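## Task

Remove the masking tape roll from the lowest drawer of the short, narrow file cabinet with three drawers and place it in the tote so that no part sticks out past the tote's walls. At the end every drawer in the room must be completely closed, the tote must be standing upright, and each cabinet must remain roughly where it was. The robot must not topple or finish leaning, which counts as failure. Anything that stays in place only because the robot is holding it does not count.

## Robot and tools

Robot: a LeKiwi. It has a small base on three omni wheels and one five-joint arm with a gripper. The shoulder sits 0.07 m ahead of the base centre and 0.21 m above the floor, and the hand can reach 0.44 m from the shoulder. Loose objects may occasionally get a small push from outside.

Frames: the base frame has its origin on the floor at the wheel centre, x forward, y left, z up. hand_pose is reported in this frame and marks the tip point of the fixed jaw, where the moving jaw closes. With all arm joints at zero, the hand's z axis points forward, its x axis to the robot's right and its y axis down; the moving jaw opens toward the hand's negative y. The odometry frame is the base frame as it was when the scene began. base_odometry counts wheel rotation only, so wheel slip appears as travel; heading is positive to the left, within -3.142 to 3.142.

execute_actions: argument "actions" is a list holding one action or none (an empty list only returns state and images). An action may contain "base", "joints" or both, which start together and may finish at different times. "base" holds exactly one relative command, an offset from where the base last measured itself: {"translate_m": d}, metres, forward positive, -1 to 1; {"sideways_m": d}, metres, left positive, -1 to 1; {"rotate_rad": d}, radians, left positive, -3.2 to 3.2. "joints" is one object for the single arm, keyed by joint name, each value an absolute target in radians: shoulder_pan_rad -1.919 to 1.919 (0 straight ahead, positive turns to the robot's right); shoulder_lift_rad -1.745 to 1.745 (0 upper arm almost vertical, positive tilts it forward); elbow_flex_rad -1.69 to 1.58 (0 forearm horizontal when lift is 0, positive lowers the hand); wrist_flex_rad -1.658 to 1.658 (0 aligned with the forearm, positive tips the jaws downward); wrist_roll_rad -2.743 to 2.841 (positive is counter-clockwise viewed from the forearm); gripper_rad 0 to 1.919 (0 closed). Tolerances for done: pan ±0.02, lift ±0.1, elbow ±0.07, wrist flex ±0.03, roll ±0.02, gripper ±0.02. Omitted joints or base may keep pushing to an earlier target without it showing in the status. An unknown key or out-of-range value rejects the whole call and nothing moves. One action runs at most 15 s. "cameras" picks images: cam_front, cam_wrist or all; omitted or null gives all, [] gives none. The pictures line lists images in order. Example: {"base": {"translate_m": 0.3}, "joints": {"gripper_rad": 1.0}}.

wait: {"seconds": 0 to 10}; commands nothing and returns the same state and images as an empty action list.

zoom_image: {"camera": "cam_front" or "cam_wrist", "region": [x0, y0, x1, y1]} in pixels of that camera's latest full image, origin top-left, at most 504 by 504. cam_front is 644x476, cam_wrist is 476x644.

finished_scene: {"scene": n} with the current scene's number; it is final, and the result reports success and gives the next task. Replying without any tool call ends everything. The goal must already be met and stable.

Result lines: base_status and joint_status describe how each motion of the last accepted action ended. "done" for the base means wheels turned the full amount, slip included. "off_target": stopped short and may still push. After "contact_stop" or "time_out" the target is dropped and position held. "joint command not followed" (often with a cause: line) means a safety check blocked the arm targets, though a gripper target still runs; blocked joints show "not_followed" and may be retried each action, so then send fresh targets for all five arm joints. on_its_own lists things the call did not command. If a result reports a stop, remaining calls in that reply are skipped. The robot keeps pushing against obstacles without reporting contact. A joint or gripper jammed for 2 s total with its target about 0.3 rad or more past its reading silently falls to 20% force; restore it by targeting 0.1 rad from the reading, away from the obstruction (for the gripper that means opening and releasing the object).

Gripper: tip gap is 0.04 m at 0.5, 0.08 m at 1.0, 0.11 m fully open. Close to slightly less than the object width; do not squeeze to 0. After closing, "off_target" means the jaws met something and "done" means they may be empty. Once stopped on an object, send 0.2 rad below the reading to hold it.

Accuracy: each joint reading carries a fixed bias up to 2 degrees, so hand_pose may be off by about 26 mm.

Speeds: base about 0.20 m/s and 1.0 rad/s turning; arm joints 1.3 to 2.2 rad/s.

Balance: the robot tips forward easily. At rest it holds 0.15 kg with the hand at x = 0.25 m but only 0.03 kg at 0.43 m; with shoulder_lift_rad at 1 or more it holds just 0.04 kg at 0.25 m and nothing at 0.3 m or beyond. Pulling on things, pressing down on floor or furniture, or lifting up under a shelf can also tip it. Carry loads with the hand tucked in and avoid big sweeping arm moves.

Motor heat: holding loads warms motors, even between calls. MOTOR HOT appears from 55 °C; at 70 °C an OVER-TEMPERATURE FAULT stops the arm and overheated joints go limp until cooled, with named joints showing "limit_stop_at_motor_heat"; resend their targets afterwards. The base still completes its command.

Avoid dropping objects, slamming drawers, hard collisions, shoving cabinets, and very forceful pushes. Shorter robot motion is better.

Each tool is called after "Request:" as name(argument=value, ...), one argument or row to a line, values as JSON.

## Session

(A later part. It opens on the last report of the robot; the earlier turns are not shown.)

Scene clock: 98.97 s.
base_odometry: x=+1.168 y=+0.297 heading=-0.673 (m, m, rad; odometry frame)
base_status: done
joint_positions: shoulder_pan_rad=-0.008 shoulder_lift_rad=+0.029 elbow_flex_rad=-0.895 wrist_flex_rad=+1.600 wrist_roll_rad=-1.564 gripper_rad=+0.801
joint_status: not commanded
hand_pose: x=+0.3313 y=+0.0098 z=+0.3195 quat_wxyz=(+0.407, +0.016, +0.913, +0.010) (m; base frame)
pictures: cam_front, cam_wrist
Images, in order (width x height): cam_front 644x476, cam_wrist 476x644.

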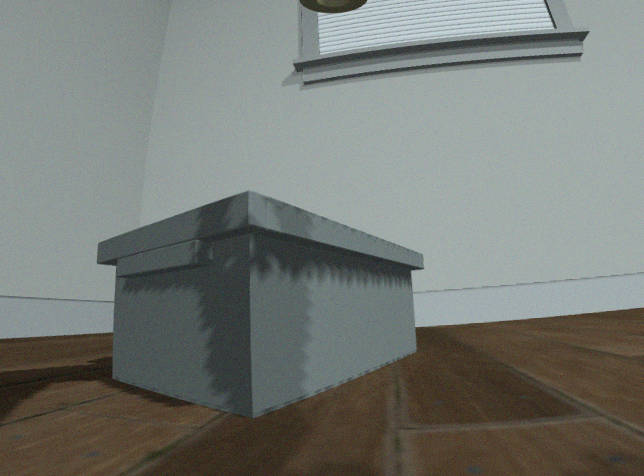

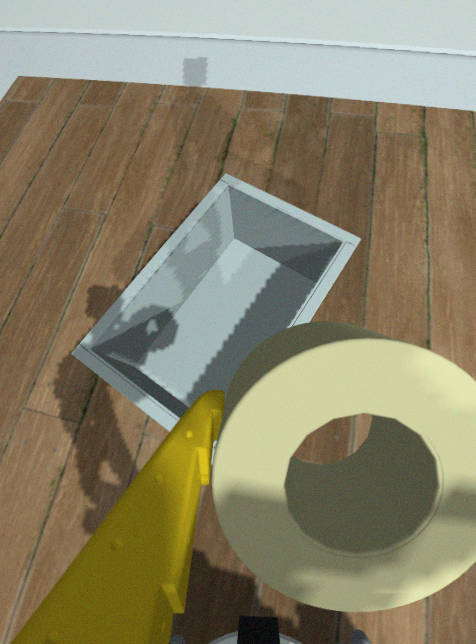

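Request:
execute_actions(
  actions=[
    {"base":{"rotate_rad":0.2}},
  ],
  cameras=[],
)

Request:
execute_actions(
  actions=[
    {"base":{"translate_m":0.1}},
  ],
  cameras=[],
)

Request:
execute_actions(
  actions=[
    {"joints":{"shoulder_lift_rad":0.5,"elbow_flex_rad":-0.75,"wrist_flex_rad":1.45}},
  ],
)

Scene clock: 103.07 s.
base_odometry: x=+1.168 y=+0.297 heading=-0.477 (m, m, rad; odometry frame)
base_status: done
joint_positions: shoulder_pan_rad=-0.008 shoulder_lift_rad=+0.029 elbow_flex_rad=-0.895 wrist_flex_rad=+1.600 wrist_roll_rad=-1.564 gripper_rad=+0.801
joint_status: not commanded
hand_pose: x=+0.3313 y=+0.0098 z=+0.3195 quat_wxyz=(+0.407, +0.016, +0.913, +0.010) (m; base frame)
pictures: none
No camera images: the call's "cameras" was empty. Leave "cameras" out to get every camera's image.

Scene clock: 104.53 s.
base_odometry: x=+1.257 y=+0.251 heading=-0.477 (m, m, rad; odometry frame)
base_status: done
joint_positions: shoulder_pan_rad=-0.008 shoulder_lift_rad=+0.029 elbow_flex_rad=-0.895 wrist_flex_rad=+1.600 wrist_roll_rad=-1.564 gripper_rad=+0.801
joint_status: not commanded
hand_pose: x=+0.3313 y=+0.0098 z=+0.3195 quat_wxyz=(+0.407, +0.016, +0.913, +0.010) (m; base frame)
pictures: none
No camera images: the call's "cameras" was empty. Leave "cameras" out to get every camera's image.

Scene clock: 105.40 s.
base_odometry: x=+1.257 y=+0.251 heading=-0.477 (m, m, rad; odometry frame)
base_status: not commanded
joint_positions: shoulder_pan_rad=-0.008 shoulder_lift_rad=+0.520 elbow_flex_rad=-0.740 wrist_flex_rad=+1.460 wrist_roll_rad=-1.564 gripper_rad=+0.801
joint_status: all done
hand_pose: x=+0.3604 y=+0.0101 z=+0.1756 quat_wxyz=(+0.165, +0.017, +0.986, +0.004) (m; base frame)
pictures: cam_front, cam_wrist
Images, in order (width x height): cam_front 644x476, cam_wrist 476x644.

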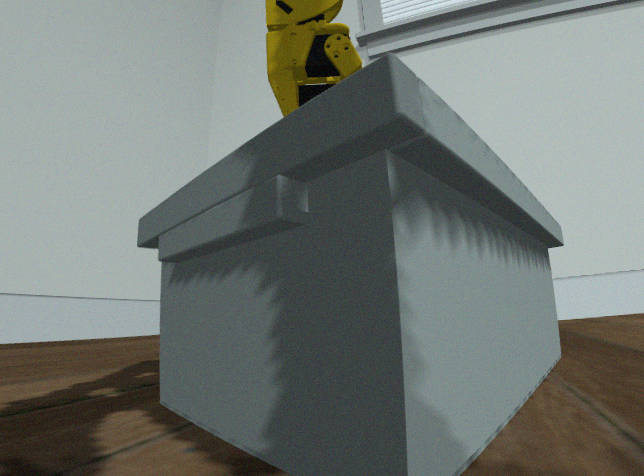

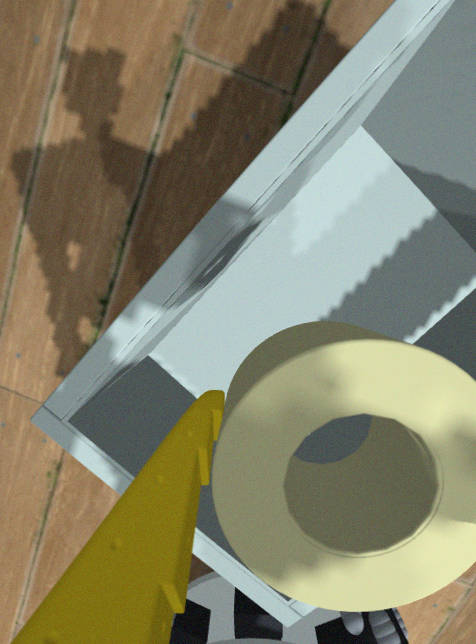

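Request:
execute_actions(
  actions=[
    {"joints":{"shoulder_pan_rad":0.12,"shoulder_lift_rad":0.8,"elbow_flex_rad":-0.95,"wrist_flex_rad":1.3}},
  ],
)

Scene clock: 107.60 s.
base_odometry: x=+1.257 y=+0.251 heading=-0.477 (m, m, rad; odometry frame)
base_status: not commanded
joint_positions: shoulder_pan_rad=+0.110 shoulder_lift_rad=+0.825 elbow_flex_rad=-0.911 wrist_flex_rad=+1.311 wrist_roll_rad=-1.564 gripper_rad=+0.801
joint_status: all done
hand_pose: x=+0.3864 y=-0.0275 z=+0.1305 quat_wxyz=(+0.172, +0.075, +0.982, -0.006) (m; base frame)
pictures: cam_front, cam_wrist
Images, in order (width x height): cam_front 644x476, cam_wrist 476x644.

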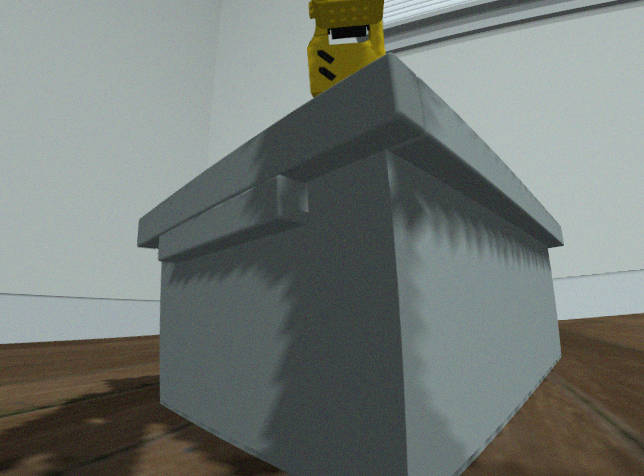

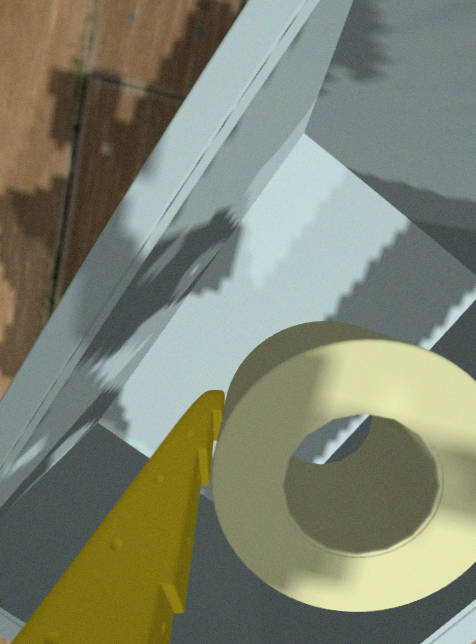

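Inside and below the rim. Lower, release, return.

Request:
execute_actions(
  actions=[
    {"joints":{"shoulder_lift_rad":0.95}},
  ],
  cameras=[],
)

Request:
execute_actions(
  actions=[
    {"joints":{"gripper_rad":1.2}},
  ],
  cameras=[],
)

Request:
execute_actions(
  actions=[
    {"joints":{"shoulder_lift_rad":0.0,"elbow_flex_rad":-0.9,"wrist_flex_rad":1.6,"shoulder_pan_rad":0}},
  ],
  cameras=["cam_wrist"],
)

Request:
execute_actions(
  actions=[
    {"base":{"translate_m":-0.3}},
  ],
  cameras=[],
)

Request:
execute_actions(
  actions=[
    {"base":{"rotate_rad":1.3},"joints":{"shoulder_lift_rad":0.62,"elbow_flex_rad":0.81,"wrist_flex_rad":-1.0,"gripper_rad":0,"wrist_roll_rad":0}},
  ],
  cameras=[],
)

Request:
execute_actions(
  actions=[
    {"base":{"sideways_m":0.95}},
  ],
  cameras=["cam_front"],
)

Scene clock: 112.07 s.
base_odometry: x=+1.257 y=+0.251 heading=-0.477 (m, m, rad; odometry frame)
base_status: not commanded
joint_positions: shoulder_pan_rad=+0.110 shoulder_lift_rad=+0.977 elbow_flex_rad=-0.915 wrist_flex_rad=+1.310 wrist_roll_rad=-1.564 gripper_rad=+0.801
joint_status: all done
hand_pose: x=+0.3723 y=-0.0260 z=+0.0883 quat_wxyz=(+0.100, +0.076, +0.992, -0.003) (m; base frame)
pictures: none
No camera images: the call's "cameras" was empty. Leave "cameras" out to get every camera's image.

Scene clock: 112.90 s.
base_odometry: x=+1.257 y=+0.251 heading=-0.477 (m, m, rad; odometry frame)
base_status: not commanded
joint_positions: shoulder_pan_rad=+0.110 shoulder_lift_rad=+0.977 elbow_flex_rad=-0.917 wrist_flex_rad=+1.310 wrist_roll_rad=-1.564 gripper_rad=+1.189
joint_status: all done
hand_pose: x=+0.3725 y=-0.0260 z=+0.0885 quat_wxyz=(+0.100, +0.076, +0.992, -0.003) (m; base frame)
pictures: none
No camera images: the call's "cameras" was empty. Leave "cameras" out to get every camera's image.

Scene clock: 114.03 s.
base_odometry: x=+1.257 y=+0.251 heading=-0.477 (m, m, rad; odometry frame)
base_status: not commanded
joint_positions: shoulder_pan_rad=+0.010 shoulder_lift_rad=+0.038 elbow_flex_rad=-0.894 wrist_flex_rad=+1.598 wrist_roll_rad=-1.564 gripper_rad=+1.190
joint_status: all done
hand_pose: x=+0.3326 y=+0.0050 z=+0.3172 quat_wxyz=(+0.403, +0.024, +0.915, +0.006) (m; base frame)
pictures: cam_wrist
Images, in order (width x height): cam_wrist 476x644.

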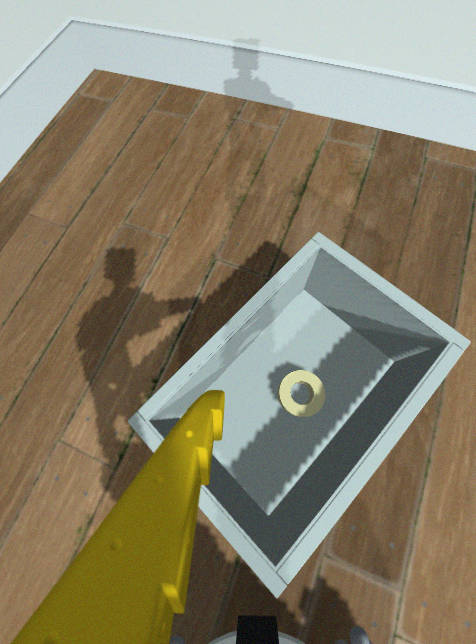

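Scene clock: 116.50 s.
base_odometry: x=+0.991 y=+0.388 heading=-0.477 (m, m, rad; odometry frame)
base_status: done
joint_positions: shoulder_pan_rad=+0.010 shoulder_lift_rad=+0.038 elbow_flex_rad=-0.894 wrist_flex_rad=+1.598 wrist_roll_rad=-1.564 gripper_rad=+1.190
joint_status: not commanded
hand_pose: x=+0.3326 y=+0.0050 z=+0.3172 quat_wxyz=(+0.403, +0.024, +0.915, +0.006) (m; base frame)
pictures: none
No camera images: the call's "cameras" was empty. Leave "cameras" out to get every camera's image.

Scene clock: 118.83 s.
base_odometry: x=+0.991 y=+0.388 heading=+0.820 (m, m, rad; odometry frame)
base_status: done
joint_positions: shoulder_pan_rad=+0.009 shoulder_lift_rad=+0.624 elbow_flex_rad=+0.809 wrist_flex_rad=-0.987 wrist_roll_rad=-0.006 gripper_rad=+0.010
joint_status: all done
hand_pose: x=+0.3510 y=-0.0025 z=+0.0746 quat_wxyz=(+0.386, -0.579, +0.617, -0.368) (m; base frame)
pictures: none
No camera images: the call's "cameras" was empty. Leave "cameras" out to get every camera's image.

Scene clock: 124.57 s.
base_odometry: x=+0.299 y=+1.038 heading=+0.815 (m, m, rad; odometry frame)
base_status: done
joint_positions: shoulder_pan_rad=+0.020 shoulder_lift_rad=+0.641 elbow_flex_rad=+0.829 wrist_flex_rad=-0.991 wrist_roll_rad=-0.003 gripper_rad=+0.010
joint_status: not commanded
hand_pose: x=+0.3448 y=-0.0054 z=+0.0678 quat_wxyz=(+0.373, -0.582, +0.625, -0.361) (m; base frame)
pictures: cam_front
Images, in order (width x height): cam_front 644x476.

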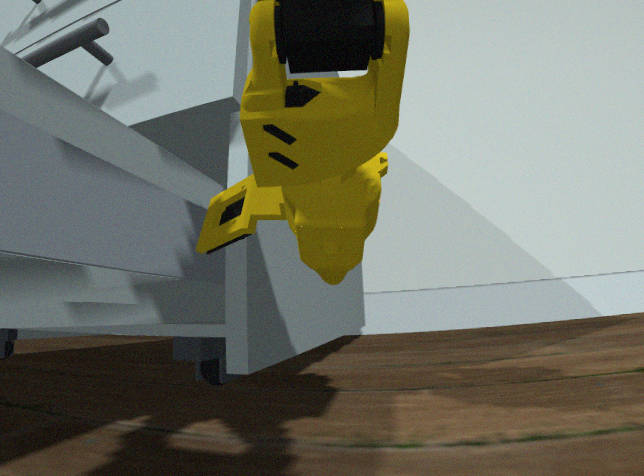

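Request:
execute_actions(
  actions=[
    {"base":{"sideways_m":-0.1}},
  ],
  cameras=[],
)

Request:
execute_actions(
  actions=[
    {"base":{"translate_m":-0.6}},
  ],
  cameras=["cam_front"],
)

Scene clock: 128.10 s.
base_odometry: x=+0.372 y=+0.970 heading=+0.816 (m, m, rad; odometry frame)
base_status: done
joint_positions: shoulder_pan_rad=-0.010 shoulder_lift_rad=+0.641 elbow_flex_rad=+0.827 wrist_flex_rad=-0.991 wrist_roll_rad=-0.001 gripper_rad=+0.010
joint_status: not commanded
hand_pose: x=+0.3451 y=+0.0026 z=+0.0681 quat_wxyz=(+0.379, -0.592, +0.616, -0.357) (m; base frame)
pictures: none
No camera images: the call's "cameras" was empty. Leave "cameras" out to get every camera's image.

Scene clock: 132.07 s.
base_odometry: x=-0.039 y=+0.533 heading=+0.817 (m, m, rad; odometry frame)
base_status: done
joint_positions: shoulder_pan_rad=-0.010 shoulder_lift_rad=+0.641 elbow_flex_rad=+0.827 wrist_flex_rad=-0.991 wrist_roll_rad=-0.001 gripper_rad=+0.010
joint_status: not commanded
hand_pose: x=+0.3451 y=+0.0026 z=+0.0681 quat_wxyz=(+0.379, -0.592, +0.616, -0.357) (m; base frame)
pictures: cam_front
Images, in order (width x height): cam_front 644x476.

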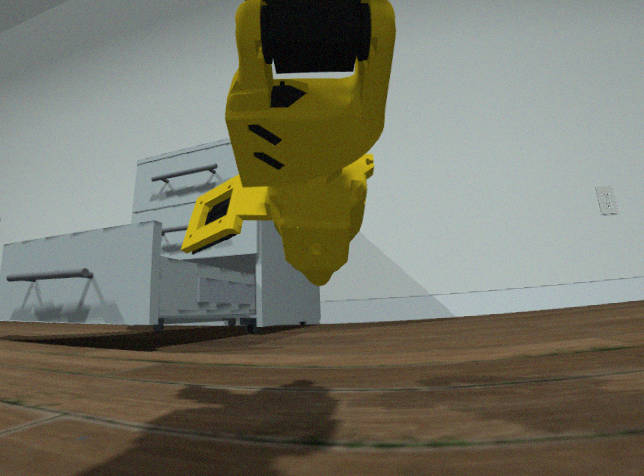

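Request:
execute_actions(
  actions=[
    {"base":{"sideways_m":0.55}},
  ],
  cameras=["cam_front"],
)

Scene clock: 137.07 s.
base_odometry: x=-0.439 y=+0.910 heading=+0.815 (m, m, rad; odometry frame)
base_status: done
joint_positions: shoulder_pan_rad=-0.010 shoulder_lift_rad=+0.641 elbow_flex_rad=+0.827 wrist_flex_rad=-0.991 wrist_roll_rad=-0.001 gripper_rad=+0.010
joint_status: not commanded
hand_pose: x=+0.3451 y=+0.0026 z=+0.0681 quat_wxyz=(+0.379, -0.592, +0.616, -0.357) (m; base frame)
pictures: cam_front
Images, in order (width x height): cam_front 644x476.

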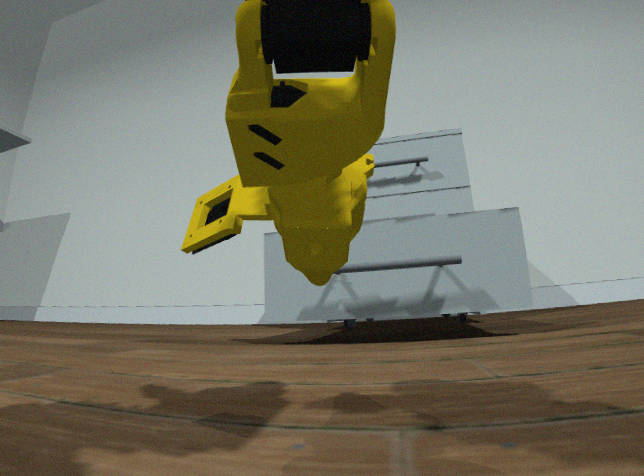

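Request:
execute_actions(
  actions=[
    {"base":{"rotate_rad":-0.2}},
  ],
  cameras=[],
)

Request:
execute_actions(
  actions=[
    {"base":{"translate_m":0.25}},
  ],
  cameras=["cam_front"],
)

Scene clock: 140.13 s.
base_odometry: x=-0.439 y=+0.910 heading=+0.619 (m, m, rad; odometry frame)
base_status: done
joint_positions: shoulder_pan_rad=-0.010 shoulder_lift_rad=+0.641 elbow_flex_rad=+0.827 wrist_flex_rad=-0.991 wrist_roll_rad=-0.001 gripper_rad=+0.010
joint_status: not commanded
hand_pose: x=+0.3451 y=+0.0026 z=+0.0681 quat_wxyz=(+0.379, -0.592, +0.616, -0.357) (m; base frame)
pictures: none
No camera images: the call's "cameras" was empty. Leave "cameras" out to get every camera's image.

Scene clock: 142.37 s.
base_odometry: x=-0.235 y=+1.054 heading=+0.619 (m, m, rad; odometry frame)
base_status: done
joint_positions: shoulder_pan_rad=-0.010 shoulder_lift_rad=+0.641 elbow_flex_rad=+0.827 wrist_flex_rad=-0.991 wrist_roll_rad=-0.001 gripper_rad=+0.010
joint_status: not commanded
hand_pose: x=+0.3451 y=+0.0026 z=+0.0681 quat_wxyz=(+0.379, -0.592, +0.616, -0.357) (m; base frame)
pictures: cam_front
Images, in order (width x height): cam_front 644x476.

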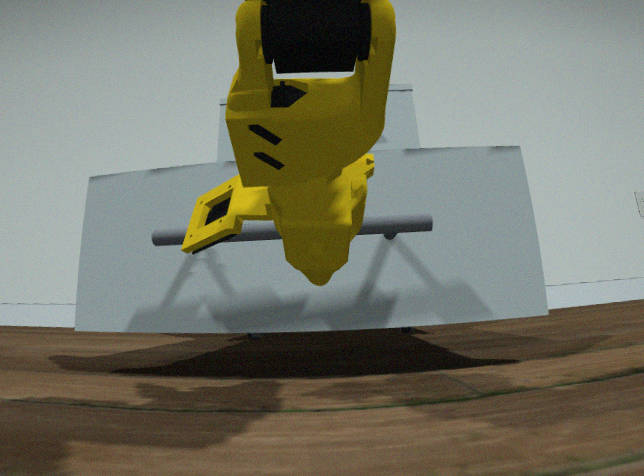

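Aligned and nearly touching; push.

Request:
execute_actions(
  actions=[
    {"base":{"translate_m":0.36}},
  ],
)

Scene clock: 146.17 s.
base_odometry: x=+0.058 y=+1.263 heading=+0.619 (m, m, rad; odometry frame)
base_status: done
joint_positions: shoulder_pan_rad=-0.002 shoulder_lift_rad=+0.667 elbow_flex_rad=+0.829 wrist_flex_rad=-0.987 wrist_roll_rad=-0.001 gripper_rad=+0.001
joint_status: not commanded
hand_pose: x=+0.3407 y=+0.0005 z=+0.0608 quat_wxyz=(+0.367, -0.595, +0.624, -0.349) (m; base frame)
pictures: cam_front, cam_wrist
Images, in order (width x height): cam_front 644x476, cam_wrist 476x644.

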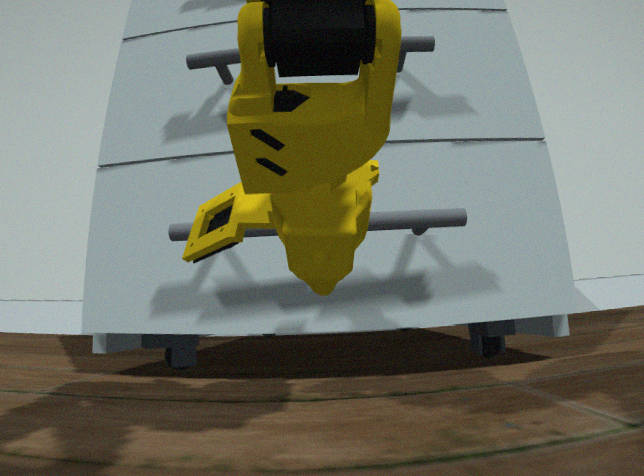

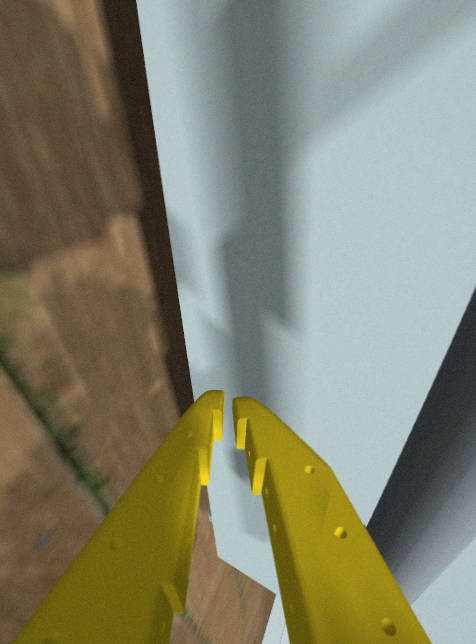

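Request:
execute_actions(
  actions=[
    {"base":{"translate_m":0.04},"joints":{"wrist_flex_rad":-1.06}},
  ],
  cameras=[],
)

Request:
execute_actions(
  actions=[
    {"base":{"translate_m":-0.15}},
  ],
  cameras=[],
)

Request:
finished_scene(
  scene=2,
)

Scene clock: 152.43 s.
base_odometry: x=+0.089 y=+1.285 heading=+0.619 (m, m, rad; odometry frame)
base_status: done
joint_positions: shoulder_pan_rad=-0.002 shoulder_lift_rad=+0.705 elbow_flex_rad=+0.890 wrist_flex_rad=-1.030 wrist_roll_rad=-0.001 gripper_rad=+0.000
joint_status: wrist_flex_rad off_target (ended at -1.030, target -1.060)
hand_pose: x=+0.3248 y=+0.0005 z=+0.0488 quat_wxyz=(+0.349, -0.605, +0.634, -0.332) (m; base frame)
pictures: none
No camera images: the call's "cameras" was empty. Leave "cameras" out to get every camera's image.

Scene clock: 154.17 s.
base_odometry: x=-0.033 y=+1.198 heading=+0.619 (m, m, rad; odometry frame)
base_status: done
joint_positions: shoulder_pan_rad=-0.002 shoulder_lift_rad=+0.667 elbow_flex_rad=+0.829 wrist_flex_rad=-1.047 wrist_roll_rad=-0.001 gripper_rad=+0.000
joint_status: not commanded
hand_pose: x=+0.3455 y=+0.0005 z=+0.0691 quat_wxyz=(+0.386, -0.584, +0.613, -0.366) (m; base frame)
pictures: none
No camera images: the call's "cameras" was empty. Leave "cameras" out to get every camera's image.

The scene is finished: the task was done.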